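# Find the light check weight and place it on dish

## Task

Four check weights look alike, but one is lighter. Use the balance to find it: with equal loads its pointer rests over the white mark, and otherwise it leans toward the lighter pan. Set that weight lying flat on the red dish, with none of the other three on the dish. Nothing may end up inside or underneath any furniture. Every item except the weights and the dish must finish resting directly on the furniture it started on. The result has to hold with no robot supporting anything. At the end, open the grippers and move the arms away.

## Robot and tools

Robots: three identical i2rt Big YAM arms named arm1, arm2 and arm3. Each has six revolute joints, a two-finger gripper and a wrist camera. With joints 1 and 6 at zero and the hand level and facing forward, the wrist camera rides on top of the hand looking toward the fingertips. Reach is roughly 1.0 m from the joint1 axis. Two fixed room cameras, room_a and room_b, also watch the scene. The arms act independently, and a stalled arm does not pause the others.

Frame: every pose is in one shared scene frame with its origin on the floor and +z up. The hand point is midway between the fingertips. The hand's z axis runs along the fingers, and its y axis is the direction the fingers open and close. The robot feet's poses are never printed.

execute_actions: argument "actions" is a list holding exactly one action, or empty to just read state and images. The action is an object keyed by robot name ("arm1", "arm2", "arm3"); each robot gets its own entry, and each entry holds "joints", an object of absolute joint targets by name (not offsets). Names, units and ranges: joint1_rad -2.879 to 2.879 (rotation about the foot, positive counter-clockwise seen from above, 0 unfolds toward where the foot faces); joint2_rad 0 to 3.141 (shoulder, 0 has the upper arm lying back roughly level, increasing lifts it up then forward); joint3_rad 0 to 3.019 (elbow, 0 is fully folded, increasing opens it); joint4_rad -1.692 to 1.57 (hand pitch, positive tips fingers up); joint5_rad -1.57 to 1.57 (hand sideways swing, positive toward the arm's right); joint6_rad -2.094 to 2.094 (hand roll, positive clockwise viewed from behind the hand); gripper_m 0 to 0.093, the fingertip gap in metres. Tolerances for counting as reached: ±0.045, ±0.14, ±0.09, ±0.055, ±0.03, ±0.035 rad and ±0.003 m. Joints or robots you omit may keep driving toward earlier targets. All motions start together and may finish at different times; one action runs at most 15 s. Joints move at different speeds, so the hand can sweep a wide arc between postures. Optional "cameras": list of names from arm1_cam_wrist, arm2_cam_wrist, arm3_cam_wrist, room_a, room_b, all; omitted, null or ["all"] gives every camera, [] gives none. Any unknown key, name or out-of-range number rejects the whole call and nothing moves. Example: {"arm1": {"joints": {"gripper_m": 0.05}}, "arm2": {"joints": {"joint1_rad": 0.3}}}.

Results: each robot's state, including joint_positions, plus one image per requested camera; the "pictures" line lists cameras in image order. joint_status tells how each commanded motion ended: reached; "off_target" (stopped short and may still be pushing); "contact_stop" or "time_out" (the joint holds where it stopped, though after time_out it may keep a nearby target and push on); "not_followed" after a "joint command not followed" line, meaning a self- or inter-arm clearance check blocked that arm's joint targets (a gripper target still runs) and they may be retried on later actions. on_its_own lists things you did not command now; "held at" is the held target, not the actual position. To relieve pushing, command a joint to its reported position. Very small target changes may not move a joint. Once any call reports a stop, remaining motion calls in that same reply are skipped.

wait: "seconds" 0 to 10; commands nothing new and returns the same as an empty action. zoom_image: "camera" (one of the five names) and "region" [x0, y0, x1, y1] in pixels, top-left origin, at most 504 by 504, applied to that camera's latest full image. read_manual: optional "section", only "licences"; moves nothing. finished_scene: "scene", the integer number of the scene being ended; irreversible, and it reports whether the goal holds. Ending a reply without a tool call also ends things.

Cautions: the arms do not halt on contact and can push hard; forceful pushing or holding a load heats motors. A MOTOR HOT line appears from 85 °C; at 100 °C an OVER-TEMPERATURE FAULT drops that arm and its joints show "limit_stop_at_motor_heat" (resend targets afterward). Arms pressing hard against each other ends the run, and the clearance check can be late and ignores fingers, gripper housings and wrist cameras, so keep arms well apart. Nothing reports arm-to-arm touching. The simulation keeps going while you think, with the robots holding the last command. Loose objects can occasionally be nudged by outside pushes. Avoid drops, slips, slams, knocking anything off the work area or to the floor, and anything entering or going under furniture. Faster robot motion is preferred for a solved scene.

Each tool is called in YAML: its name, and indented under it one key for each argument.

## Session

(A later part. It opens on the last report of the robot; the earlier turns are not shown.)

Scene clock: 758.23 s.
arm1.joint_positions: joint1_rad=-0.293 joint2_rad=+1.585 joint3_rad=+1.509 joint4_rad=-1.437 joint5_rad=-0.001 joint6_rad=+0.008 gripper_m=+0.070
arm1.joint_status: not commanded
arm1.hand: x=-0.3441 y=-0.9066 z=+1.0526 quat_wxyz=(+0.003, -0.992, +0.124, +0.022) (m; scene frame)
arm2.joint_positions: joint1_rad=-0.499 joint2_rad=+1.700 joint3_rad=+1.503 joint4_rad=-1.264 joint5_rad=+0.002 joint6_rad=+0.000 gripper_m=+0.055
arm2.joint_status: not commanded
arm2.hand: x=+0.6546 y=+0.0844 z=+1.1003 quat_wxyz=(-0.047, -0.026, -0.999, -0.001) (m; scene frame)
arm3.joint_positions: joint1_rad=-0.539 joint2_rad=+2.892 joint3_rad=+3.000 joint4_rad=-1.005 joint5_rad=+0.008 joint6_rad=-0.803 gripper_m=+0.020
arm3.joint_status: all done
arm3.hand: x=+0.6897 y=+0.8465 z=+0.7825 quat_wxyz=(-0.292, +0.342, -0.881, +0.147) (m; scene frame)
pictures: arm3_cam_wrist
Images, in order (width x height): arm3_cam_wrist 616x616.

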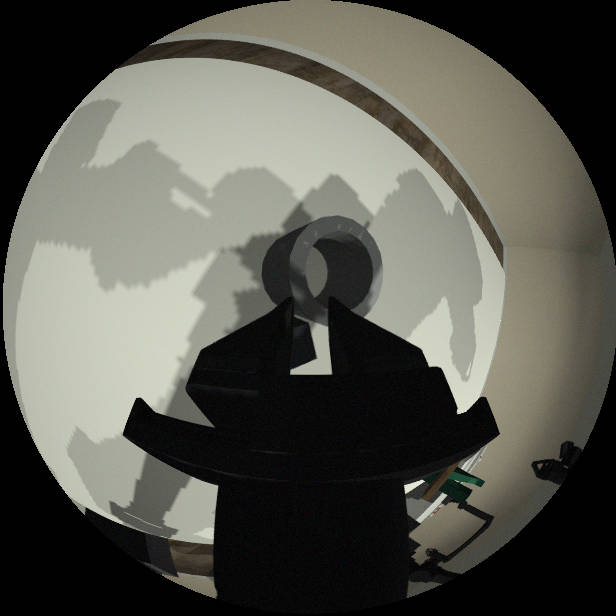

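Too high. Open and lower.

execute_actions:
  actions:
    - {"arm3":{"joints":{"gripper_m":0.075}}}
  cameras: []

execute_actions:
  actions:
    - {"arm3":{"joints":{"joint2_rad":3.1,"joint1_rad":-0.53}}}
  cameras: ["arm3_cam_wrist"]

Scene clock: 761.53 s.
arm1.joint_positions: joint1_rad=-0.293 joint2_rad=+1.585 joint3_rad=+1.509 joint4_rad=-1.437 joint5_rad=-0.001 joint6_rad=+0.008 gripper_m=+0.070
arm1.joint_status: not commanded
arm1.hand: x=-0.3441 y=-0.9066 z=+1.0526 quat_wxyz=(+0.003, -0.992, +0.124, +0.022) (m; scene frame)
arm2.joint_positions: joint1_rad=-0.499 joint2_rad=+1.700 joint3_rad=+1.503 joint4_rad=-1.264 joint5_rad=+0.002 joint6_rad=+0.000 gripper_m=+0.055
arm2.joint_status: not commanded
arm2.hand: x=+0.6546 y=+0.0844 z=+1.1003 quat_wxyz=(-0.047, -0.026, -0.999, -0.001) (m; scene frame)
arm3.joint_positions: joint1_rad=-0.524 joint2_rad=+2.929 joint3_rad=+3.000 joint4_rad=-1.015 joint5_rad=-0.004 joint6_rad=-0.789 gripper_m=+0.075
arm3.joint_status: all done
arm3.hand: x=+0.6829 y=+0.8633 z=+0.7463 quat_wxyz=(-0.275, +0.347, -0.888, +0.127) (m; scene frame)
pictures: none
No camera images: the call's "cameras" was empty. Leave "cameras" out to get every camera's image.

Scene clock: 763.27 s.
arm1.joint_positions: joint1_rad=-0.293 joint2_rad=+1.585 joint3_rad=+1.509 joint4_rad=-1.437 joint5_rad=-0.001 joint6_rad=+0.008 gripper_m=+0.070
arm1.joint_status: not commanded
arm1.hand: x=-0.3441 y=-0.9066 z=+1.0526 quat_wxyz=(+0.003, -0.992, +0.124, +0.022) (m; scene frame)
arm2.joint_positions: joint1_rad=-0.499 joint2_rad=+1.700 joint3_rad=+1.503 joint4_rad=-1.264 joint5_rad=+0.002 joint6_rad=+0.000 gripper_m=+0.055
arm2.joint_status: not commanded
arm2.hand: x=+0.6546 y=+0.0844 z=+1.1003 quat_wxyz=(-0.047, -0.026, -0.999, -0.001) (m; scene frame)
arm3.joint_positions: joint1_rad=-0.524 joint2_rad=+2.931 joint3_rad=+3.000 joint4_rad=-1.015 joint5_rad=-0.004 joint6_rad=-0.788 gripper_m=+0.075
arm3.joint_status: joint2_rad time_out (moved +0.002 of +0.171); the others done
arm3.on_its_own: joint2_rad reads +2.931 and still pushes toward +3.100 since a time_out
arm3.hand: x=+0.6826 y=+0.8633 z=+0.7446 quat_wxyz=(-0.275, +0.346, -0.888, +0.127) (m; scene frame)
pictures: arm3_cam_wrist
Images, in order (width x height): arm3_cam_wrist 616x616.

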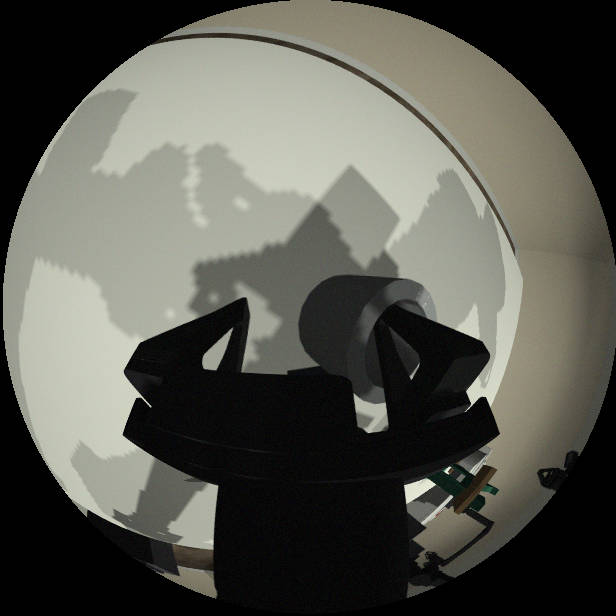

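execute_actions:
  actions:
    - {"arm3":{"joints":{"joint2_rad":2.72,"joint3_rad":2.85,"joint4_rad":-1.2}}}
  cameras: ["arm3_cam_wrist","room_a"]

Scene clock: 765.90 s.
arm1.joint_positions: joint1_rad=-0.293 joint2_rad=+1.585 joint3_rad=+1.509 joint4_rad=-1.437 joint5_rad=-0.001 joint6_rad=+0.008 gripper_m=+0.070
arm1.joint_status: not commanded
arm1.hand: x=-0.3441 y=-0.9066 z=+1.0526 quat_wxyz=(+0.003, -0.992, +0.124, +0.022) (m; scene frame)
arm2.joint_positions: joint1_rad=-0.499 joint2_rad=+1.700 joint3_rad=+1.503 joint4_rad=-1.264 joint5_rad=+0.002 joint6_rad=+0.000 gripper_m=+0.055
arm2.joint_status: not commanded
arm2.hand: x=+0.6546 y=+0.0844 z=+1.1003 quat_wxyz=(-0.047, -0.026, -0.999, -0.001) (m; scene frame)
arm3.joint_positions: joint1_rad=-0.524 joint2_rad=+2.723 joint3_rad=+2.854 joint4_rad=-1.185 joint5_rad=+0.000 joint6_rad=-0.789 gripper_m=+0.075
arm3.joint_status: all done
arm3.hand: x=+0.6481 y=+0.8650 z=+0.8339 quat_wxyz=(-0.227, +0.351, -0.902, +0.108) (m; scene frame)
pictures: arm3_cam_wrist, room_a
Images, in order (width x height): arm3_cam_wrist 616x616, room_a 896x504.

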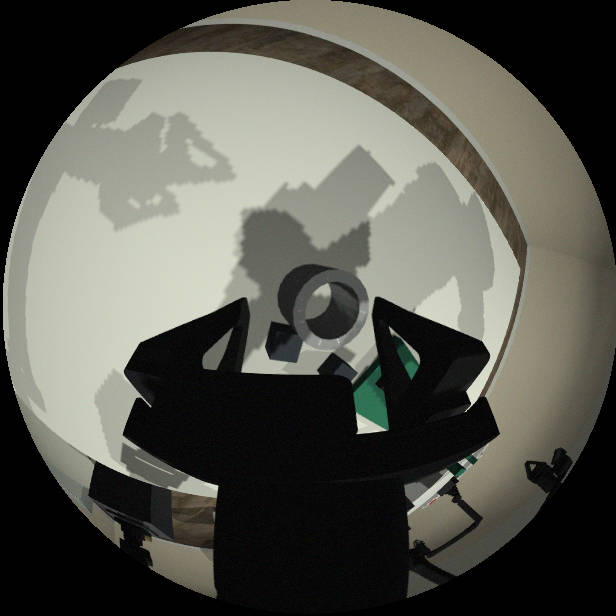

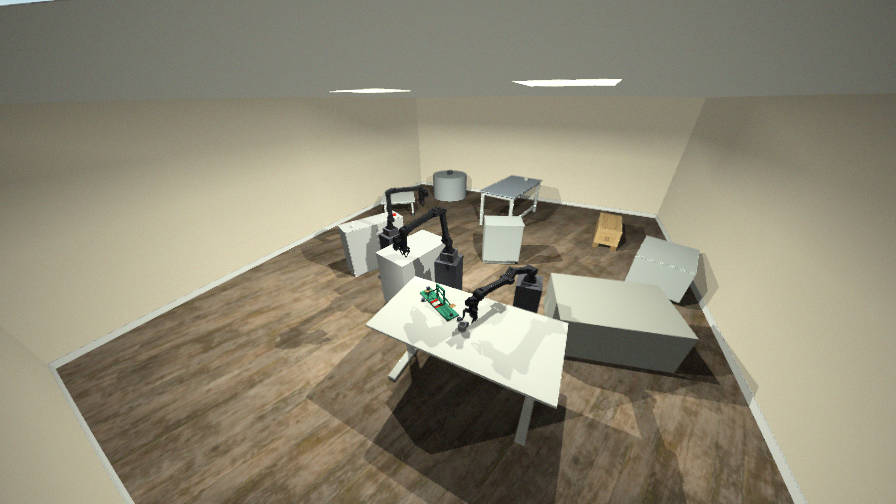

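execute_actions:
  actions:
    - {"arm3":{"joints":{"joint2_rad":2.72,"joint3_rad":2.85,"joint4_rad":-1.33,"joint6_rad":0.78}}}
  cameras: ["arm3_cam_wrist"]

Scene clock: 769.73 s.
arm1.joint_positions: joint1_rad=-0.293 joint2_rad=+1.585 joint3_rad=+1.509 joint4_rad=-1.437 joint5_rad=-0.001 joint6_rad=+0.008 gripper_m=+0.070
arm1.joint_status: not commanded
arm1.hand: x=-0.3441 y=-0.9066 z=+1.0526 quat_wxyz=(+0.003, -0.992, +0.124, +0.022) (m; scene frame)
arm2.joint_positions: joint1_rad=-0.499 joint2_rad=+1.700 joint3_rad=+1.503 joint4_rad=-1.264 joint5_rad=+0.002 joint6_rad=+0.000 gripper_m=+0.055
arm2.joint_status: not commanded
arm2.hand: x=+0.6546 y=+0.0844 z=+1.1003 quat_wxyz=(-0.047, -0.026, -0.999, -0.001) (m; scene frame)
arm3.joint_positions: joint1_rad=-0.524 joint2_rad=+2.723 joint3_rad=+2.854 joint4_rad=-1.313 joint5_rad=+0.000 joint6_rad=+0.771 gripper_m=+0.075
arm3.joint_status: all done
arm3.hand: x=+0.6196 y=+0.8663 z=+0.8204 quat_wxyz=(-0.179, -0.391, -0.901, -0.060) (m; scene frame)
pictures: arm3_cam_wrist
Images, in order (width x height): arm3_cam_wrist 616x616.

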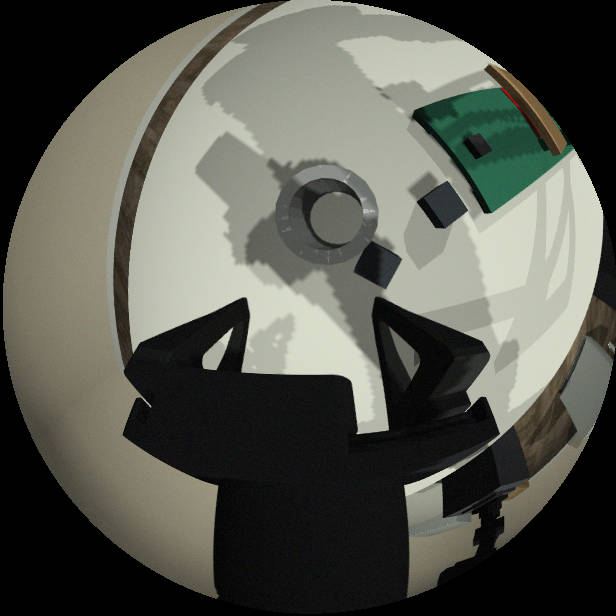

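execute_actions:
  actions:
    - {"arm3":{"joints":{"joint1_rad":-0.56,"joint4_rad":-1.18,"joint6_rad":0.35}}}
  cameras: ["arm3_cam_wrist"]

Scene clock: 772.37 s.
arm1.joint_positions: joint1_rad=-0.293 joint2_rad=+1.585 joint3_rad=+1.509 joint4_rad=-1.437 joint5_rad=-0.001 joint6_rad=+0.008 gripper_m=+0.070
arm1.joint_status: not commanded
arm1.hand: x=-0.3441 y=-0.9066 z=+1.0526 quat_wxyz=(+0.003, -0.992, +0.124, +0.022) (m; scene frame)
arm2.joint_positions: joint1_rad=-0.499 joint2_rad=+1.700 joint3_rad=+1.503 joint4_rad=-1.264 joint5_rad=+0.002 joint6_rad=+0.000 gripper_m=+0.055
arm2.joint_status: not commanded
arm2.hand: x=+0.6546 y=+0.0844 z=+1.1003 quat_wxyz=(-0.047, -0.026, -0.999, -0.001) (m; scene frame)
arm3.joint_positions: joint1_rad=-0.563 joint2_rad=+2.723 joint3_rad=+2.854 joint4_rad=-1.204 joint5_rad=+0.000 joint6_rad=+0.359 gripper_m=+0.075
arm3.joint_status: all done
arm3.hand: x=+0.6416 y=+0.8310 z=+0.8321 quat_wxyz=(-0.241, -0.214, -0.946, -0.026) (m; scene frame)
pictures: arm3_cam_wrist
Images, in order (width x height): arm3_cam_wrist 616x616.

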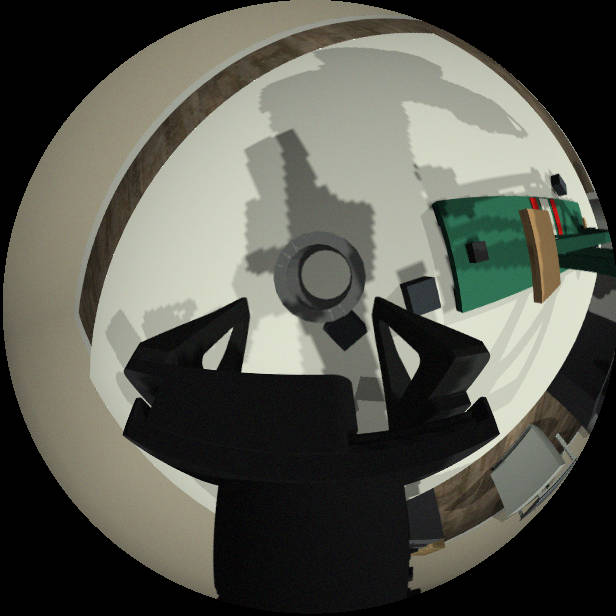

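execute_actions:
  actions:
    - {"arm3":{"joints":{"joint1_rad":-0.57,"joint4_rad":-1.22,"joint6_rad":1.2}}}
  cameras: ["arm3_cam_wrist"]

Scene clock: 775.40 s.
arm1.joint_positions: joint1_rad=-0.293 joint2_rad=+1.585 joint3_rad=+1.509 joint4_rad=-1.437 joint5_rad=-0.001 joint6_rad=+0.008 gripper_m=+0.070
arm1.joint_status: not commanded
arm1.hand: x=-0.3441 y=-0.9066 z=+1.0526 quat_wxyz=(+0.003, -0.992, +0.124, +0.022) (m; scene frame)
arm2.joint_positions: joint1_rad=-0.499 joint2_rad=+1.700 joint3_rad=+1.503 joint4_rad=-1.264 joint5_rad=+0.002 joint6_rad=+0.000 gripper_m=+0.055
arm2.joint_status: not commanded
arm2.hand: x=+0.6546 y=+0.0844 z=+1.1003 quat_wxyz=(-0.047, -0.026, -0.999, -0.001) (m; scene frame)
arm3.joint_positions: joint1_rad=-0.563 joint2_rad=+2.723 joint3_rad=+2.854 joint4_rad=-1.204 joint5_rad=+0.000 joint6_rad=+1.191 gripper_m=+0.075
arm3.joint_status: all done
arm3.hand: x=+0.6416 y=+0.8310 z=+0.8321 quat_wxyz=(-0.210, -0.578, -0.779, -0.121) (m; scene frame)
pictures: arm3_cam_wrist
Images, in order (width x height): arm3_cam_wrist 616x616.

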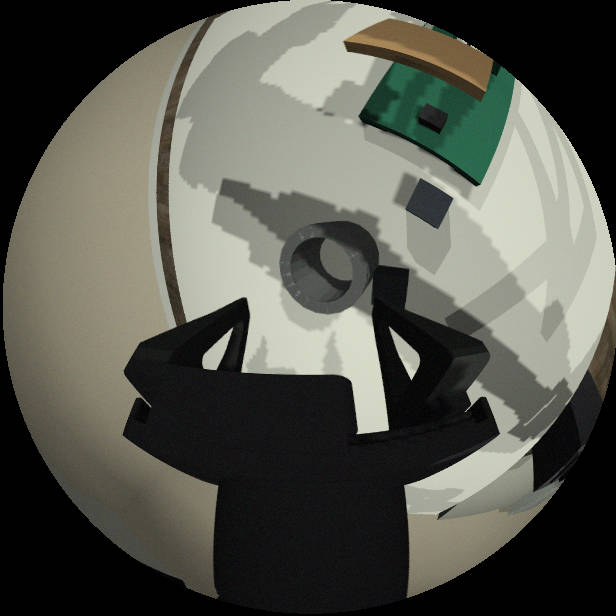

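execute_actions:
  actions:
    - {"arm3":{"joints":{"joint6_rad":-0.38}}}
  cameras: ["arm3_cam_wrist"]

Scene clock: 778.57 s.
arm1.joint_positions: joint1_rad=-0.293 joint2_rad=+1.585 joint3_rad=+1.509 joint4_rad=-1.437 joint5_rad=-0.001 joint6_rad=+0.008 gripper_m=+0.070
arm1.joint_status: not commanded
arm1.hand: x=-0.3441 y=-0.9066 z=+1.0526 quat_wxyz=(+0.003, -0.992, +0.124, +0.022) (m; scene frame)
arm2.joint_positions: joint1_rad=-0.499 joint2_rad=+1.700 joint3_rad=+1.503 joint4_rad=-1.264 joint5_rad=+0.002 joint6_rad=+0.000 gripper_m=+0.055
arm2.joint_status: not commanded
arm2.hand: x=+0.6546 y=+0.0844 z=+1.1003 quat_wxyz=(-0.047, -0.026, -0.999, -0.001) (m; scene frame)
arm3.joint_positions: joint1_rad=-0.563 joint2_rad=+2.723 joint3_rad=+2.854 joint4_rad=-1.204 joint5_rad=+0.000 joint6_rad=-0.371 gripper_m=+0.075
arm3.joint_status: all done
arm3.hand: x=+0.6416 y=+0.8310 z=+0.8321 quat_wxyz=(-0.234, +0.138, -0.960, +0.062) (m; scene frame)
pictures: arm3_cam_wrist
Images, in order (width x height): arm3_cam_wrist 616x616.

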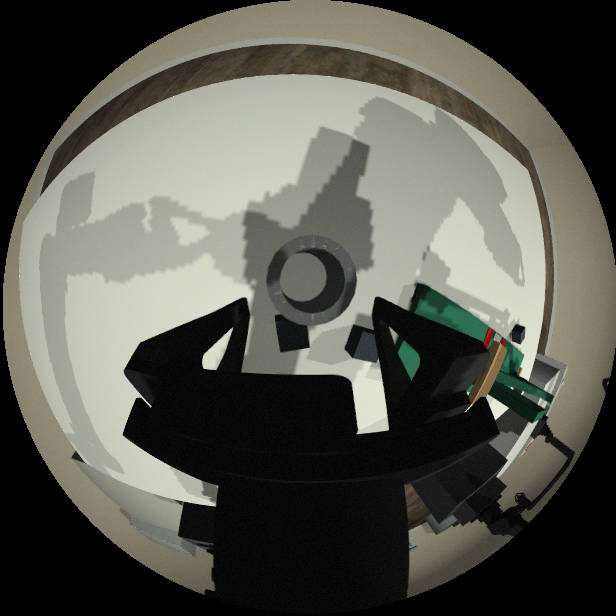

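execute_actions:
  actions:
    - {"arm3":{"joints":{"joint1_rad":-0.545,"joint2_rad":2.92,"joint4_rad":-1.2}}}
  cameras: ["arm3_cam_wrist"]

Scene clock: 780.60 s.
arm1.joint_positions: joint1_rad=-0.293 joint2_rad=+1.585 joint3_rad=+1.509 joint4_rad=-1.437 joint5_rad=-0.001 joint6_rad=+0.008 gripper_m=+0.070
arm1.joint_status: not commanded
arm1.hand: x=-0.3441 y=-0.9066 z=+1.0526 quat_wxyz=(+0.003, -0.992, +0.124, +0.022) (m; scene frame)
arm2.joint_positions: joint1_rad=-0.499 joint2_rad=+1.700 joint3_rad=+1.503 joint4_rad=-1.264 joint5_rad=+0.002 joint6_rad=+0.000 gripper_m=+0.055
arm2.joint_status: not commanded
arm2.hand: x=+0.6546 y=+0.0844 z=+1.1003 quat_wxyz=(-0.047, -0.026, -0.999, -0.001) (m; scene frame)
arm3.joint_positions: joint1_rad=-0.539 joint2_rad=+2.833 joint3_rad=+2.868 joint4_rad=-1.191 joint5_rad=+0.014 joint6_rad=-0.394 gripper_m=+0.075
arm3.joint_status: all done
arm3.hand: x=+0.6345 y=+0.8487 z=+0.7445 quat_wxyz=(-0.193, +0.160, -0.966, +0.059) (m; scene frame)
pictures: arm3_cam_wrist
Images, in order (width x height): arm3_cam_wrist 616x616.

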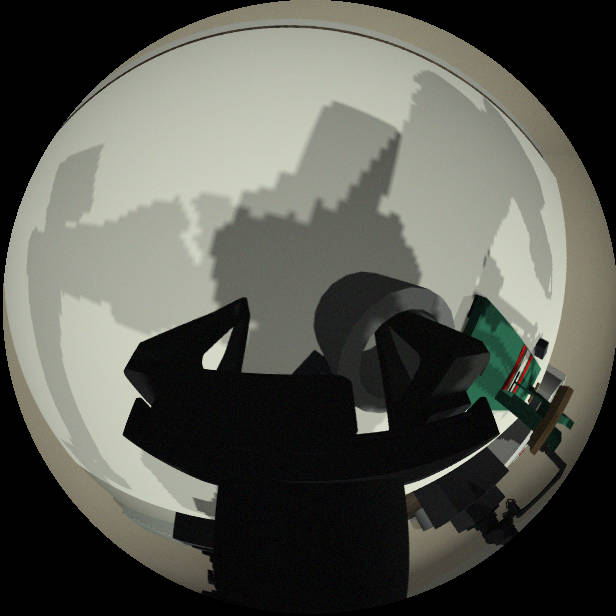

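execute_actions:
  actions:
    - {"arm3":{"joints":{"joint2_rad":2.72,"joint3_rad":2.85,"joint4_rad":-1.2}}}
  cameras: []

execute_actions:
  actions:
    - {"arm3":{"joints":{"joint2_rad":2.76,"joint3_rad":2.8,"joint4_rad":-1.33}}}
  cameras: ["arm3_cam_wrist"]

Scene clock: 783.23 s.
arm1.joint_positions: joint1_rad=-0.293 joint2_rad=+1.585 joint3_rad=+1.509 joint4_rad=-1.437 joint5_rad=-0.001 joint6_rad=+0.008 gripper_m=+0.070
arm1.joint_status: not commanded
arm1.hand: x=-0.3441 y=-0.9066 z=+1.0526 quat_wxyz=(+0.003, -0.992, +0.124, +0.022) (m; scene frame)
arm2.joint_positions: joint1_rad=-0.499 joint2_rad=+1.700 joint3_rad=+1.503 joint4_rad=-1.264 joint5_rad=+0.002 joint6_rad=+0.000 gripper_m=+0.055
arm2.joint_status: not commanded
arm2.hand: x=+0.6546 y=+0.0844 z=+1.1003 quat_wxyz=(-0.047, -0.026, -0.999, -0.001) (m; scene frame)
arm3.joint_positions: joint1_rad=-0.541 joint2_rad=+2.725 joint3_rad=+2.853 joint4_rad=-1.191 joint5_rad=+0.002 joint6_rad=-0.387 gripper_m=+0.075
arm3.joint_status: all done
arm3.hand: x=+0.6453 y=+0.8501 z=+0.8302 quat_wxyz=(-0.238, +0.156, -0.957, +0.063) (m; scene frame)
pictures: none
No camera images: the call's "cameras" was empty. Leave "cameras" out to get every camera's image.

Scene clock: 784.03 s.
arm1.joint_positions: joint1_rad=-0.293 joint2_rad=+1.585 joint3_rad=+1.509 joint4_rad=-1.437 joint5_rad=-0.001 joint6_rad=+0.008 gripper_m=+0.070
arm1.joint_status: not commanded
arm1.hand: x=-0.3441 y=-0.9066 z=+1.0526 quat_wxyz=(+0.003, -0.992, +0.124, +0.022) (m; scene frame)
arm2.joint_positions: joint1_rad=-0.499 joint2_rad=+1.700 joint3_rad=+1.503 joint4_rad=-1.264 joint5_rad=+0.002 joint6_rad=+0.000 gripper_m=+0.055
arm2.joint_status: not commanded
arm2.hand: x=+0.6546 y=+0.0844 z=+1.1003 quat_wxyz=(-0.047, -0.026, -0.999, -0.001) (m; scene frame)
arm3.joint_positions: joint1_rad=-0.541 joint2_rad=+2.744 joint3_rad=+2.808 joint4_rad=-1.312 joint5_rad=+0.002 joint6_rad=-0.388 gripper_m=+0.075
arm3.joint_status: all done
arm3.hand: x=+0.6074 y=+0.8519 z=+0.7812 quat_wxyz=(-0.150, +0.159, -0.975, +0.043) (m; scene frame)
pictures: arm3_cam_wrist
Images, in order (width x height): arm3_cam_wrist 616x616.

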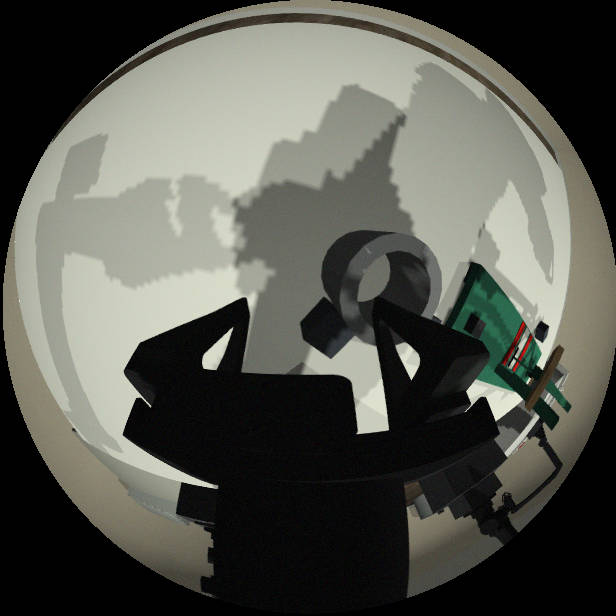

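execute_actions:
  actions:
    - {"arm3":{"joints":{"joint6_rad":0.3}}}
  cameras: ["arm3_cam_wrist"]

Scene clock: 786.83 s.
arm1.joint_positions: joint1_rad=-0.293 joint2_rad=+1.585 joint3_rad=+1.509 joint4_rad=-1.437 joint5_rad=-0.001 joint6_rad=+0.008 gripper_m=+0.070
arm1.joint_status: not commanded
arm1.hand: x=-0.3441 y=-0.9066 z=+1.0526 quat_wxyz=(+0.003, -0.992, +0.124, +0.022) (m; scene frame)
arm2.joint_positions: joint1_rad=-0.499 joint2_rad=+1.700 joint3_rad=+1.503 joint4_rad=-1.264 joint5_rad=+0.002 joint6_rad=+0.000 gripper_m=+0.055
arm2.joint_status: not commanded
arm2.hand: x=+0.6546 y=+0.0844 z=+1.1003 quat_wxyz=(-0.047, -0.026, -0.999, -0.001) (m; scene frame)
arm3.joint_positions: joint1_rad=-0.541 joint2_rad=+2.744 joint3_rad=+2.808 joint4_rad=-1.312 joint5_rad=+0.003 joint6_rad=+0.280 gripper_m=+0.075
arm3.joint_status: all done
arm3.hand: x=+0.6073 y=+0.8512 z=+0.7812 quat_wxyz=(-0.156, -0.170, -0.973, -0.009) (m; scene frame)
pictures: arm3_cam_wrist
Images, in order (width x height): arm3_cam_wrist 616x616.

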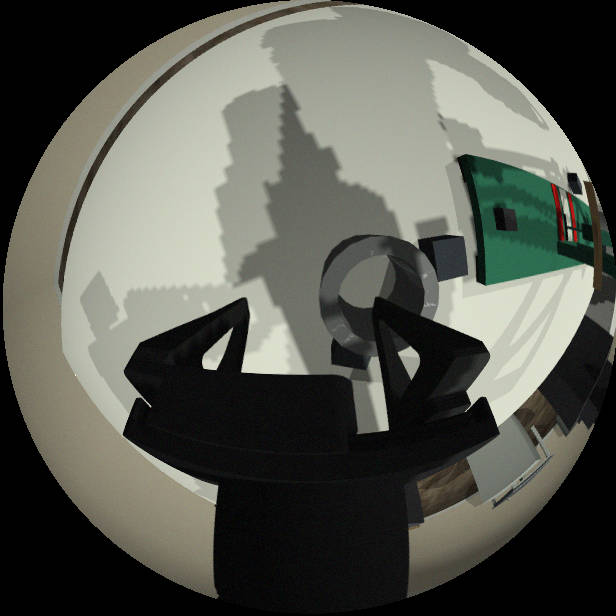

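execute_actions:
  actions:
    - {"arm3":{"joints":{"joint1_rad":-0.575,"joint2_rad":2.62,"joint3_rad":2.65,"joint4_rad":-1.4}}}
  cameras: ["arm3_cam_wrist"]

Scene clock: 789.30 s.
arm1.joint_positions: joint1_rad=-0.293 joint2_rad=+1.585 joint3_rad=+1.509 joint4_rad=-1.437 joint5_rad=-0.001 joint6_rad=+0.008 gripper_m=+0.070
arm1.joint_status: not commanded
arm1.hand: x=-0.3441 y=-0.9066 z=+1.0526 quat_wxyz=(+0.003, -0.992, +0.124, +0.022) (m; scene frame)
arm2.joint_positions: joint1_rad=-0.499 joint2_rad=+1.700 joint3_rad=+1.503 joint4_rad=-1.264 joint5_rad=+0.002 joint6_rad=+0.000 gripper_m=+0.055
arm2.joint_status: not commanded
arm2.hand: x=+0.6546 y=+0.0844 z=+1.1003 quat_wxyz=(-0.047, -0.026, -0.999, -0.001) (m; scene frame)
arm3.joint_positions: joint1_rad=-0.575 joint2_rad=+2.646 joint3_rad=+2.664 joint4_rad=-1.383 joint5_rad=+0.002 joint6_rad=+0.292 gripper_m=+0.075
arm3.joint_status: all done
arm3.hand: x=+0.5682 y=+0.8264 z=+0.7938 quat_wxyz=(-0.099, -0.194, -0.976, -0.002) (m; scene frame)
pictures: arm3_cam_wrist
Images, in order (width x height): arm3_cam_wrist 616x616.

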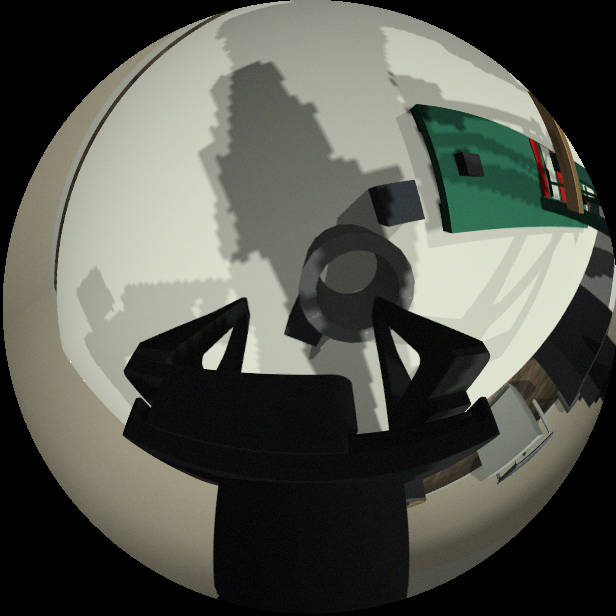

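execute_actions:
  actions:
    - {"arm3":{"joints":{"joint2_rad":2.4,"joint3_rad":2.45,"joint4_rad":-1.4}}}
  cameras: ["arm3_cam_wrist"]

Scene clock: 791.43 s.
arm1.joint_positions: joint1_rad=-0.293 joint2_rad=+1.585 joint3_rad=+1.509 joint4_rad=-1.437 joint5_rad=-0.001 joint6_rad=+0.008 gripper_m=+0.070
arm1.joint_status: not commanded
arm1.hand: x=-0.3441 y=-0.9066 z=+1.0526 quat_wxyz=(+0.003, -0.992, +0.124, +0.022) (m; scene frame)
arm2.joint_positions: joint1_rad=-0.499 joint2_rad=+1.700 joint3_rad=+1.503 joint4_rad=-1.264 joint5_rad=+0.002 joint6_rad=+0.000 gripper_m=+0.055
arm2.joint_status: not commanded
arm2.hand: x=+0.6546 y=+0.0844 z=+1.1003 quat_wxyz=(-0.047, -0.026, -0.999, -0.001) (m; scene frame)
arm3.joint_positions: joint1_rad=-0.575 joint2_rad=+2.385 joint3_rad=+2.459 joint4_rad=-1.386 joint5_rad=+0.002 joint6_rad=+0.292 gripper_m=+0.075
arm3.joint_status: all done
arm3.hand: x=+0.5377 y=+0.8310 z=+0.9079 quat_wxyz=(-0.124, -0.193, -0.973, -0.004) (m; scene frame)
pictures: arm3_cam_wrist
Images, in order (width x height): arm3_cam_wrist 616x616.

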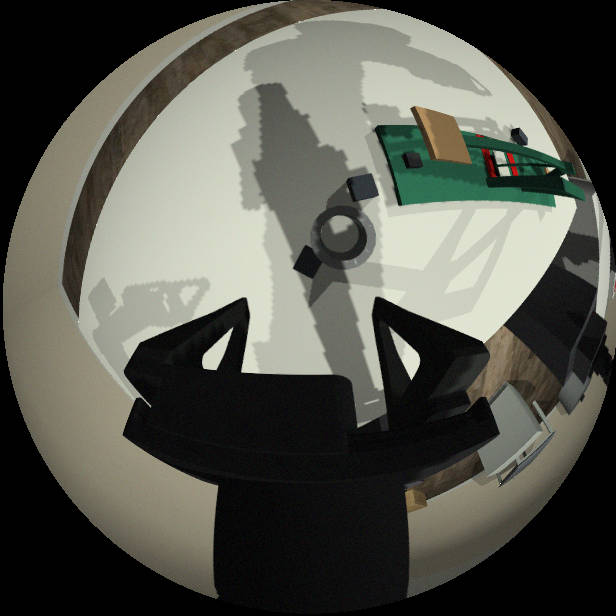

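execute_actions:
  actions:
    - {"arm3":{"joints":{"joint1_rad":-0.59,"joint2_rad":2.62,"joint3_rad":2.72,"joint4_rad":-1.32,"gripper_m":0.0}}}
  cameras: ["arm3_cam_wrist"]

Scene clock: 794.40 s.
arm1.joint_positions: joint1_rad=-0.293 joint2_rad=+1.585 joint3_rad=+1.509 joint4_rad=-1.437 joint5_rad=-0.001 joint6_rad=+0.008 gripper_m=+0.070
arm1.joint_status: not commanded
arm1.hand: x=-0.3441 y=-0.9066 z=+1.0526 quat_wxyz=(+0.003, -0.992, +0.124, +0.022) (m; scene frame)
arm2.joint_positions: joint1_rad=-0.499 joint2_rad=+1.700 joint3_rad=+1.503 joint4_rad=-1.264 joint5_rad=+0.002 joint6_rad=+0.000 gripper_m=+0.055
arm2.joint_status: not commanded
arm2.hand: x=+0.6546 y=+0.0844 z=+1.1003 quat_wxyz=(-0.047, -0.026, -0.999, -0.001) (m; scene frame)
arm3.joint_positions: joint1_rad=-0.582 joint2_rad=+2.631 joint3_rad=+2.661 joint4_rad=-1.337 joint5_rad=+0.001 joint6_rad=+0.293 gripper_m=+0.000
arm3.joint_status: all done
arm3.hand: x=+0.5796 y=+0.8197 z=+0.8070 quat_wxyz=(-0.127, -0.197, -0.972, -0.004) (m; scene frame)
pictures: arm3_cam_wrist
Images, in order (width x height): arm3_cam_wrist 616x616.

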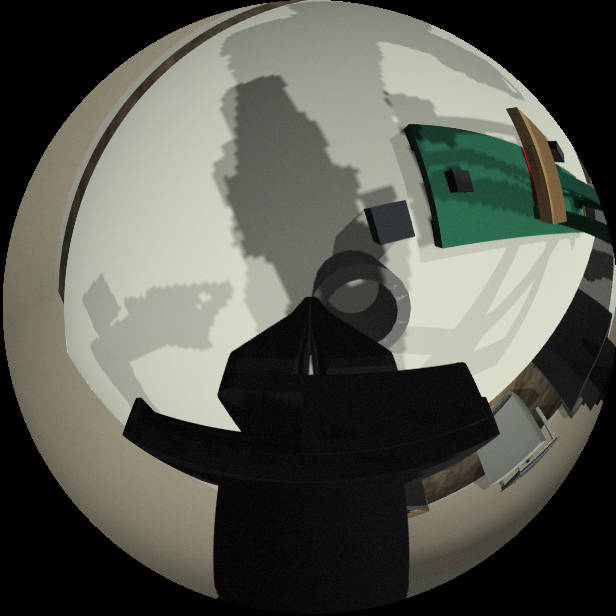

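execute_actions:
  actions:
    - {"arm3":{"joints":{"joint1_rad":-0.63,"joint4_rad":-1.3}}}
  cameras: []

execute_actions:
  actions:
    - {"arm3":{"joints":{"joint2_rad":2.78}}}
  cameras: ["arm3_cam_wrist"]

Scene clock: 796.77 s.
arm1.joint_positions: joint1_rad=-0.293 joint2_rad=+1.585 joint3_rad=+1.509 joint4_rad=-1.437 joint5_rad=-0.001 joint6_rad=+0.008 gripper_m=+0.070
arm1.joint_status: not commanded
arm1.hand: x=-0.3441 y=-0.9066 z=+1.0526 quat_wxyz=(+0.003, -0.992, +0.124, +0.022) (m; scene frame)
arm2.joint_positions: joint1_rad=-0.499 joint2_rad=+1.700 joint3_rad=+1.503 joint4_rad=-1.264 joint5_rad=+0.002 joint6_rad=+0.000 gripper_m=+0.055
arm2.joint_status: not commanded
arm2.hand: x=+0.6546 y=+0.0844 z=+1.1003 quat_wxyz=(-0.047, -0.026, -0.999, -0.001) (m; scene frame)
arm3.joint_positions: joint1_rad=-0.637 joint2_rad=+2.631 joint3_rad=+2.661 joint4_rad=-1.321 joint5_rad=+0.001 joint6_rad=+0.293 gripper_m=+0.000
arm3.joint_status: all done
arm3.hand: x=+0.5771 y=+0.7742 z=+0.8086 quat_wxyz=(-0.135, -0.223, -0.965, -0.001) (m; scene frame)
pictures: none
No camera images: the call's "cameras" was empty. Leave "cameras" out to get every camera's image.

Scene clock: 797.77 s.
arm1.joint_positions: joint1_rad=-0.293 joint2_rad=+1.585 joint3_rad=+1.509 joint4_rad=-1.437 joint5_rad=-0.001 joint6_rad=+0.008 gripper_m=+0.070
arm1.joint_status: not commanded
arm1.hand: x=-0.3441 y=-0.9066 z=+1.0526 quat_wxyz=(+0.003, -0.992, +0.124, +0.022) (m; scene frame)
arm2.joint_positions: joint1_rad=-0.499 joint2_rad=+1.700 joint3_rad=+1.503 joint4_rad=-1.264 joint5_rad=+0.002 joint6_rad=+0.000 gripper_m=+0.055
arm2.joint_status: not commanded
arm2.hand: x=+0.6546 y=+0.0844 z=+1.1003 quat_wxyz=(-0.047, -0.026, -0.999, -0.001) (m; scene frame)
arm3.joint_positions: joint1_rad=-0.637 joint2_rad=+2.679 joint3_rad=+2.707 joint4_rad=-1.310 joint5_rad=+0.000 joint6_rad=+0.293 gripper_m=+0.000
arm3.joint_status: all done
arm3.hand: x=+0.5847 y=+0.7728 z=+0.7905 quat_wxyz=(-0.140, -0.223, -0.965, -0.002) (m; scene frame)
pictures: arm3_cam_wrist
Images, in order (width x height): arm3_cam_wrist 616x616.

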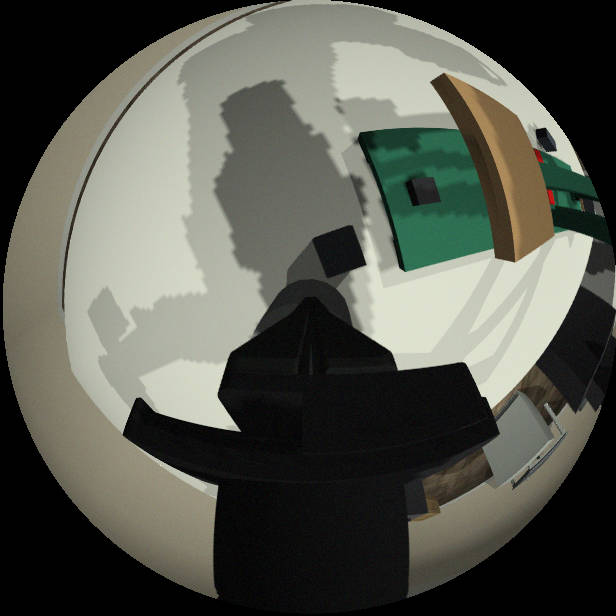

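execute_actions:
  actions:
    - {"arm3":{"joints":{"joint2_rad":2.4,"joint3_rad":2.45,"joint4_rad":-1.4,"joint1_rad":-0.57,"gripper_m":0.075}}}
  cameras: ["arm3_cam_wrist"]

Scene clock: 800.67 s.
arm1.joint_positions: joint1_rad=-0.293 joint2_rad=+1.585 joint3_rad=+1.509 joint4_rad=-1.437 joint5_rad=-0.001 joint6_rad=+0.008 gripper_m=+0.070
arm1.joint_status: not commanded
arm1.hand: x=-0.3441 y=-0.9066 z=+1.0526 quat_wxyz=(+0.003, -0.992, +0.124, +0.022) (m; scene frame)
arm2.joint_positions: joint1_rad=-0.499 joint2_rad=+1.700 joint3_rad=+1.503 joint4_rad=-1.264 joint5_rad=+0.002 joint6_rad=+0.000 gripper_m=+0.055
arm2.joint_status: not commanded
arm2.hand: x=+0.6546 y=+0.0844 z=+1.1003 quat_wxyz=(-0.047, -0.026, -0.999, -0.001) (m; scene frame)
arm3.joint_positions: joint1_rad=-0.564 joint2_rad=+2.382 joint3_rad=+2.450 joint4_rad=-1.387 joint5_rad=+0.001 joint6_rad=+0.292 gripper_m=+0.075
arm3.joint_status: all done
arm3.hand: x=+0.5367 y=+0.8406 z=+0.9065 quat_wxyz=(-0.121, -0.188, -0.975, -0.005) (m; scene frame)
pictures: arm3_cam_wrist
Images, in order (width x height): arm3_cam_wrist 616x616.

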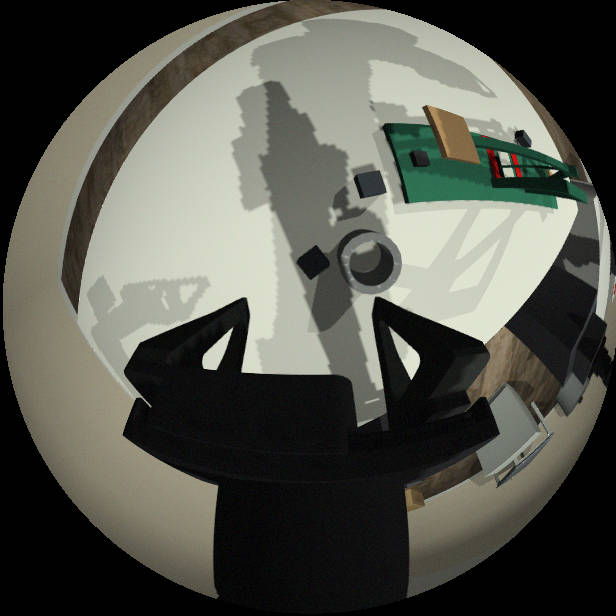

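execute_actions:
  actions:
    - {"arm3":{"joints":{"joint2_rad":2.55,"joint3_rad":2.6,"joint4_rad":-1.38,"joint1_rad":-0.555,"joint6_rad":1.07,"gripper_m":0.06}}}
  cameras: ["arm3_cam_wrist"]

Scene clock: 804.43 s.
arm1.joint_positions: joint1_rad=-0.293 joint2_rad=+1.585 joint3_rad=+1.509 joint4_rad=-1.437 joint5_rad=-0.001 joint6_rad=+0.008 gripper_m=+0.070
arm1.joint_status: not commanded
arm1.hand: x=-0.3441 y=-0.9066 z=+1.0526 quat_wxyz=(+0.003, -0.992, +0.124, +0.022) (m; scene frame)
arm2.joint_positions: joint1_rad=-0.499 joint2_rad=+1.700 joint3_rad=+1.503 joint4_rad=-1.264 joint5_rad=+0.002 joint6_rad=+0.000 gripper_m=+0.055
arm2.joint_status: not commanded
arm2.hand: x=+0.6546 y=+0.0844 z=+1.1003 quat_wxyz=(-0.047, -0.026, -0.999, -0.001) (m; scene frame)
arm3.joint_positions: joint1_rad=-0.564 joint2_rad=+2.563 joint3_rad=+2.537 joint4_rad=-1.387 joint5_rad=+0.001 joint6_rad=+1.061 gripper_m=+0.060
arm3.joint_status: all done
arm3.hand: x=+0.5465 y=+0.8383 z=+0.8043 quat_wxyz=(-0.069, -0.542, -0.837, -0.028) (m; scene frame)
pictures: arm3_cam_wrist
Images, in order (width x height): arm3_cam_wrist 616x616.

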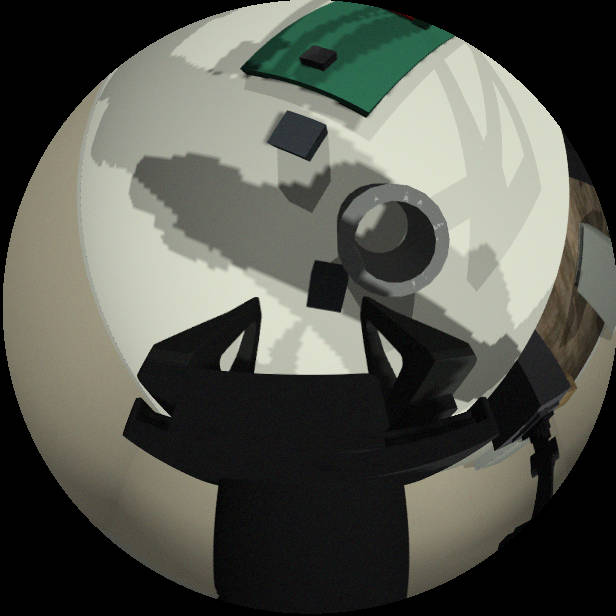

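execute_actions:
  actions:
    - {"arm3":{"joints":{"joint2_rad":2.72,"joint4_rad":-1.33,"joint1_rad":-0.585}}}
  cameras: ["arm3_cam_wrist"]

Scene clock: 806.50 s.
arm1.joint_positions: joint1_rad=-0.293 joint2_rad=+1.585 joint3_rad=+1.509 joint4_rad=-1.437 joint5_rad=-0.001 joint6_rad=+0.008 gripper_m=+0.070
arm1.joint_status: not commanded
arm1.hand: x=-0.3441 y=-0.9066 z=+1.0526 quat_wxyz=(+0.003, -0.992, +0.124, +0.022) (m; scene frame)
arm2.joint_positions: joint1_rad=-0.499 joint2_rad=+1.700 joint3_rad=+1.503 joint4_rad=-1.264 joint5_rad=+0.002 joint6_rad=+0.000 gripper_m=+0.055
arm2.joint_status: not commanded
arm2.hand: x=+0.6546 y=+0.0844 z=+1.1003 quat_wxyz=(-0.047, -0.026, -0.999, -0.001) (m; scene frame)
arm3.joint_positions: joint1_rad=-0.572 joint2_rad=+2.608 joint3_rad=+2.589 joint4_rad=-1.342 joint5_rad=-0.001 joint6_rad=+1.064 gripper_m=+0.060
arm3.joint_status: all done
arm3.hand: x=+0.5646 y=+0.8301 z=+0.7932 quat_wxyz=(-0.091, -0.546, -0.832, -0.041) (m; scene frame)
pictures: arm3_cam_wrist
Images, in order (width x height): arm3_cam_wrist 616x616.

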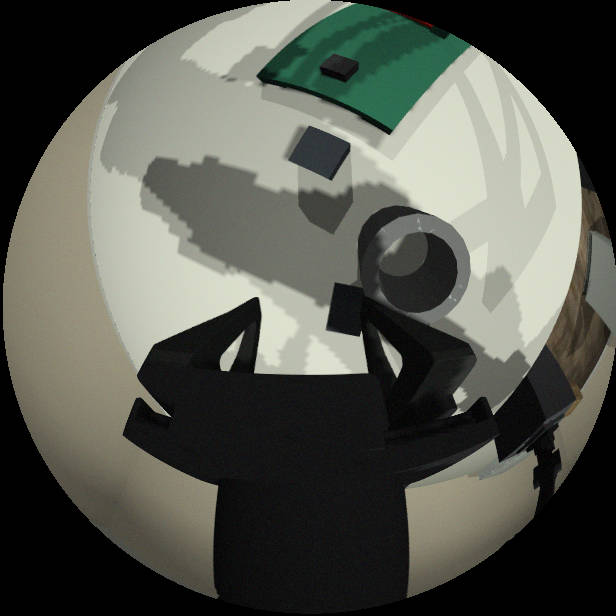

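execute_actions:
  actions:
    - {"arm3":{"joints":{"joint2_rad":2.8,"joint3_rad":2.59,"joint4_rad":-1.36,"joint1_rad":-0.605}}}
  cameras: ["arm3_cam_wrist"]

Scene clock: 810.17 s.
arm1.joint_positions: joint1_rad=-0.293 joint2_rad=+1.585 joint3_rad=+1.509 joint4_rad=-1.437 joint5_rad=-0.001 joint6_rad=+0.008 gripper_m=+0.070
arm1.joint_status: not commanded
arm1.hand: x=-0.3441 y=-0.9066 z=+1.0526 quat_wxyz=(+0.003, -0.992, +0.124, +0.022) (m; scene frame)
arm2.joint_positions: joint1_rad=-0.499 joint2_rad=+1.700 joint3_rad=+1.503 joint4_rad=-1.264 joint5_rad=+0.002 joint6_rad=+0.000 gripper_m=+0.055
arm2.joint_status: not commanded
arm2.hand: x=+0.6546 y=+0.0844 z=+1.1003 quat_wxyz=(-0.047, -0.026, -0.999, -0.001) (m; scene frame)
arm3.joint_positions: joint1_rad=-0.575 joint2_rad=+2.625 joint3_rad=+2.616 joint4_rad=-1.350 joint5_rad=-0.002 joint6_rad=+1.066 gripper_m=+0.060
arm3.joint_status: joint2_rad time_out (moved +0.017 of +0.192); the others done
arm3.on_its_own: joint2_rad reads +2.625 and still pushes toward +2.800 since a time_out
arm3.hand: x=+0.5672 y=+0.8273 z=+0.7908 quat_wxyz=(-0.092, -0.548, -0.831, -0.042) (m; scene frame)
pictures: arm3_cam_wrist
Images, in order (width x height): arm3_cam_wrist 616x616.

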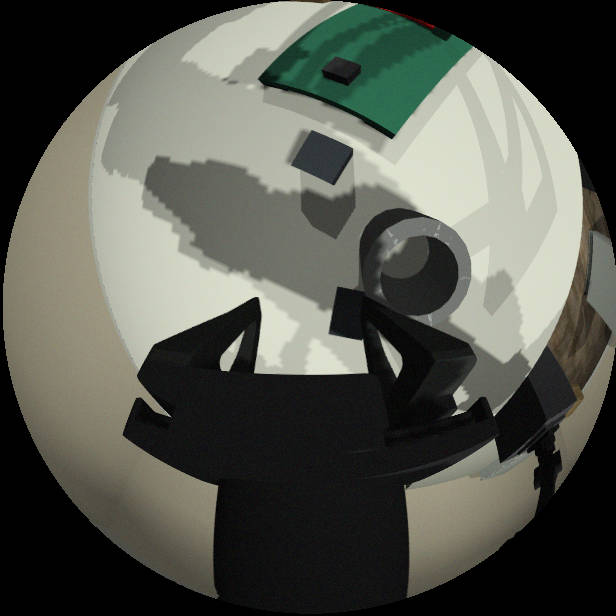

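Finger resting on the cube. Lift, shift, then lower.

execute_actions:
  actions:
    - {"arm3":{"joints":{"joint2_rad":2.45,"joint3_rad":2.5,"joint4_rad":-1.4}}}
  cameras: []

execute_actions:
  actions:
    - {"arm3":{"joints":{"joint1_rad":-0.61}}}
  cameras: []

execute_actions:
  actions:
    - {"arm3":{"joints":{"joint2_rad":2.62,"joint3_rad":2.55,"joint4_rad":-1.38}}}
  cameras: ["arm3_cam_wrist"]

Scene clock: 813.33 s.
arm1.joint_positions: joint1_rad=-0.293 joint2_rad=+1.585 joint3_rad=+1.509 joint4_rad=-1.437 joint5_rad=-0.001 joint6_rad=+0.008 gripper_m=+0.070
arm1.joint_status: not commanded
arm1.hand: x=-0.3441 y=-0.9066 z=+1.0526 quat_wxyz=(+0.003, -0.992, +0.124, +0.022) (m; scene frame)
arm2.joint_positions: joint1_rad=-0.499 joint2_rad=+1.700 joint3_rad=+1.503 joint4_rad=-1.264 joint5_rad=+0.002 joint6_rad=+0.000 gripper_m=+0.055
arm2.joint_status: not commanded
arm2.hand: x=+0.6546 y=+0.0844 z=+1.1003 quat_wxyz=(-0.047, -0.026, -0.999, -0.001) (m; scene frame)
arm3.joint_positions: joint1_rad=-0.603 joint2_rad=+2.449 joint3_rad=+2.502 joint4_rad=-1.385 joint5_rad=-0.002 joint6_rad=+1.066 gripper_m=+0.060
arm3.joint_status: all done
arm3.hand: x=+0.5436 y=+0.8083 z=+0.8786 quat_wxyz=(-0.105, -0.558, -0.822, -0.047) (m; scene frame)
pictures: none
No camera images: the call's "cameras" was empty. Leave "cameras" out to get every camera's image.

Scene clock: 813.67 s.
arm1.joint_positions: joint1_rad=-0.293 joint2_rad=+1.585 joint3_rad=+1.509 joint4_rad=-1.437 joint5_rad=-0.001 joint6_rad=+0.008 gripper_m=+0.070
arm1.joint_status: not commanded
arm1.hand: x=-0.3441 y=-0.9066 z=+1.0526 quat_wxyz=(+0.003, -0.992, +0.124, +0.022) (m; scene frame)
arm2.joint_positions: joint1_rad=-0.499 joint2_rad=+1.700 joint3_rad=+1.503 joint4_rad=-1.264 joint5_rad=+0.002 joint6_rad=+0.000 gripper_m=+0.055
arm2.joint_status: not commanded
arm2.hand: x=+0.6546 y=+0.0844 z=+1.1003 quat_wxyz=(-0.047, -0.026, -0.999, -0.001) (m; scene frame)
arm3.joint_positions: joint1_rad=-0.603 joint2_rad=+2.449 joint3_rad=+2.502 joint4_rad=-1.385 joint5_rad=-0.002 joint6_rad=+1.066 gripper_m=+0.060
arm3.joint_status: all done
arm3.hand: x=+0.5436 y=+0.8083 z=+0.8786 quat_wxyz=(-0.105, -0.558, -0.822, -0.047) (m; scene frame)
pictures: none
No camera images: the call's "cameras" was empty. Leave "cameras" out to get every camera's image.

Scene clock: 814.93 s.
arm1.joint_positions: joint1_rad=-0.293 joint2_rad=+1.585 joint3_rad=+1.509 joint4_rad=-1.437 joint5_rad=-0.001 joint6_rad=+0.008 gripper_m=+0.070
arm1.joint_status: not commanded
arm1.hand: x=-0.3441 y=-0.9066 z=+1.0526 quat_wxyz=(+0.003, -0.992, +0.124, +0.022) (m; scene frame)
arm2.joint_positions: joint1_rad=-0.499 joint2_rad=+1.700 joint3_rad=+1.503 joint4_rad=-1.264 joint5_rad=+0.002 joint6_rad=+0.000 gripper_m=+0.055
arm2.joint_status: not commanded
arm2.hand: x=+0.6546 y=+0.0844 z=+1.1003 quat_wxyz=(-0.047, -0.026, -0.999, -0.001) (m; scene frame)
arm3.joint_positions: joint1_rad=-0.607 joint2_rad=+2.596 joint3_rad=+2.536 joint4_rad=-1.386 joint5_rad=+0.003 joint6_rad=+1.066 gripper_m=+0.060
arm3.joint_status: all done
arm3.hand: x=+0.5384 y=+0.8034 z=+0.7795 quat_wxyz=(-0.056, -0.563, -0.824, -0.019) (m; scene frame)
pictures: arm3_cam_wrist
Images, in order (width x height): arm3_cam_wrist 616x616.

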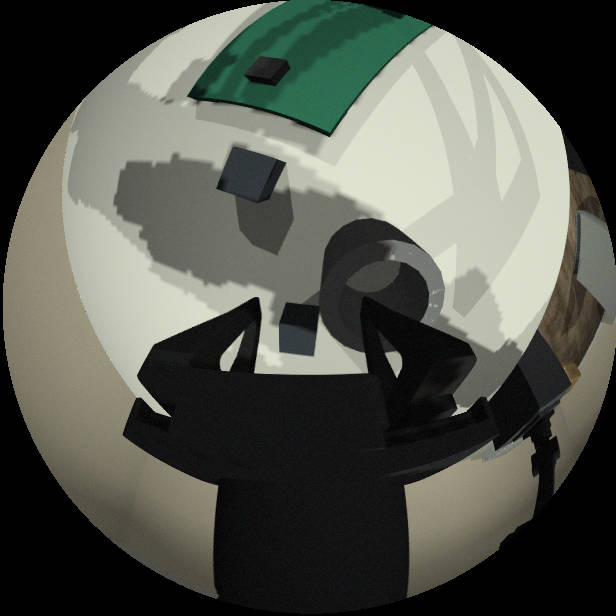

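execute_actions:
  actions:
    - {"arm3":{"joints":{"joint2_rad":2.45,"joint3_rad":2.5,"gripper_m":0.047}}}
  cameras: []

execute_actions:
  actions:
    - {"arm3":{"joints":{"joint1_rad":-0.56}}}
  cameras: []

execute_actions:
  actions:
    - {"arm3":{"joints":{"joint1_rad":-0.6}}}
  cameras: []

execute_actions:
  actions:
    - {"arm3":{"joints":{"joint2_rad":2.6,"joint3_rad":2.55,"joint4_rad":-1.38}}}
  cameras: ["arm3_cam_wrist"]

Scene clock: 818.53 s.
arm1.joint_positions: joint1_rad=-0.293 joint2_rad=+1.585 joint3_rad=+1.509 joint4_rad=-1.437 joint5_rad=-0.001 joint6_rad=+0.008 gripper_m=+0.070
arm1.joint_status: not commanded
arm1.hand: x=-0.3441 y=-0.9066 z=+1.0526 quat_wxyz=(+0.003, -0.992, +0.124, +0.022) (m; scene frame)
arm2.joint_positions: joint1_rad=-0.499 joint2_rad=+1.700 joint3_rad=+1.503 joint4_rad=-1.264 joint5_rad=+0.002 joint6_rad=+0.000 gripper_m=+0.055
arm2.joint_status: not commanded
arm2.hand: x=+0.6546 y=+0.0844 z=+1.1003 quat_wxyz=(-0.047, -0.026, -0.999, -0.001) (m; scene frame)
arm3.joint_positions: joint1_rad=-0.608 joint2_rad=+2.439 joint3_rad=+2.499 joint4_rad=-1.386 joint5_rad=+0.002 joint6_rad=+1.066 gripper_m=+0.047
arm3.joint_status: all done
arm3.hand: x=+0.5423 y=+0.8043 z=+0.8848 quat_wxyz=(-0.109, -0.560, -0.820, -0.046) (m; scene frame)
pictures: none
No camera images: the call's "cameras" was empty. Leave "cameras" out to get every camera's image.

Scene clock: 819.47 s.
arm1.joint_positions: joint1_rad=-0.293 joint2_rad=+1.585 joint3_rad=+1.509 joint4_rad=-1.437 joint5_rad=-0.001 joint6_rad=+0.008 gripper_m=+0.070
arm1.joint_status: not commanded
arm1.hand: x=-0.3441 y=-0.9066 z=+1.0526 quat_wxyz=(+0.003, -0.992, +0.124, +0.022) (m; scene frame)
arm2.joint_positions: joint1_rad=-0.499 joint2_rad=+1.700 joint3_rad=+1.503 joint4_rad=-1.264 joint5_rad=+0.002 joint6_rad=+0.000 gripper_m=+0.055
arm2.joint_status: not commanded
arm2.hand: x=+0.6546 y=+0.0844 z=+1.1003 quat_wxyz=(-0.047, -0.026, -0.999, -0.001) (m; scene frame)
arm3.joint_positions: joint1_rad=-0.554 joint2_rad=+2.439 joint3_rad=+2.499 joint4_rad=-1.386 joint5_rad=+0.002 joint6_rad=+1.066 gripper_m=+0.047
arm3.joint_status: all done
arm3.hand: x=+0.5470 y=+0.8471 z=+0.8842 quat_wxyz=(-0.107, -0.538, -0.835, -0.049) (m; scene frame)
pictures: none
No camera images: the call's "cameras" was empty. Leave "cameras" out to get every camera's image.

Scene clock: 820.30 s.
arm1.joint_positions: joint1_rad=-0.293 joint2_rad=+1.585 joint3_rad=+1.509 joint4_rad=-1.437 joint5_rad=-0.001 joint6_rad=+0.008 gripper_m=+0.070
arm1.joint_status: not commanded
arm1.hand: x=-0.3441 y=-0.9066 z=+1.0526 quat_wxyz=(+0.003, -0.992, +0.124, +0.022) (m; scene frame)
arm2.joint_positions: joint1_rad=-0.499 joint2_rad=+1.700 joint3_rad=+1.503 joint4_rad=-1.264 joint5_rad=+0.002 joint6_rad=+0.000 gripper_m=+0.055
arm2.joint_status: not commanded
arm2.hand: x=+0.6546 y=+0.0844 z=+1.1003 quat_wxyz=(-0.047, -0.026, -0.999, -0.001) (m; scene frame)
arm3.joint_positions: joint1_rad=-0.606 joint2_rad=+2.439 joint3_rad=+2.499 joint4_rad=-1.386 joint5_rad=+0.001 joint6_rad=+1.066 gripper_m=+0.047
arm3.joint_status: all done
arm3.hand: x=+0.5425 y=+0.8059 z=+0.8847 quat_wxyz=(-0.108, -0.559, -0.820, -0.046) (m; scene frame)
pictures: none
No camera images: the call's "cameras" was empty. Leave "cameras" out to get every camera's image.

Scene clock: 821.37 s.
arm1.joint_positions: joint1_rad=-0.293 joint2_rad=+1.585 joint3_rad=+1.509 joint4_rad=-1.437 joint5_rad=-0.001 joint6_rad=+0.008 gripper_m=+0.070
arm1.joint_status: not commanded
arm1.hand: x=-0.3441 y=-0.9066 z=+1.0526 quat_wxyz=(+0.003, -0.992, +0.124, +0.022) (m; scene frame)
arm2.joint_positions: joint1_rad=-0.499 joint2_rad=+1.700 joint3_rad=+1.503 joint4_rad=-1.264 joint5_rad=+0.002 joint6_rad=+0.000 gripper_m=+0.055
arm2.joint_status: not commanded
arm2.hand: x=+0.6546 y=+0.0844 z=+1.1003 quat_wxyz=(-0.047, -0.026, -0.999, -0.001) (m; scene frame)
arm3.joint_positions: joint1_rad=-0.606 joint2_rad=+2.614 joint3_rad=+2.508 joint4_rad=-1.386 joint5_rad=+0.001 joint6_rad=+1.066 gripper_m=+0.047
arm3.joint_status: all done
arm3.hand: x=+0.5281 y=+0.8060 z=+0.7541 quat_wxyz=(-0.035, -0.563, -0.825, -0.009) (m; scene frame)
pictures: arm3_cam_wrist
Images, in order (width x height): arm3_cam_wrist 616x616.

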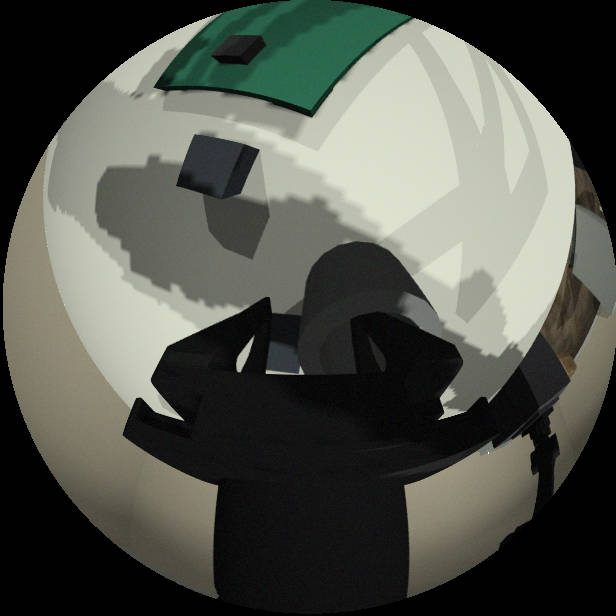

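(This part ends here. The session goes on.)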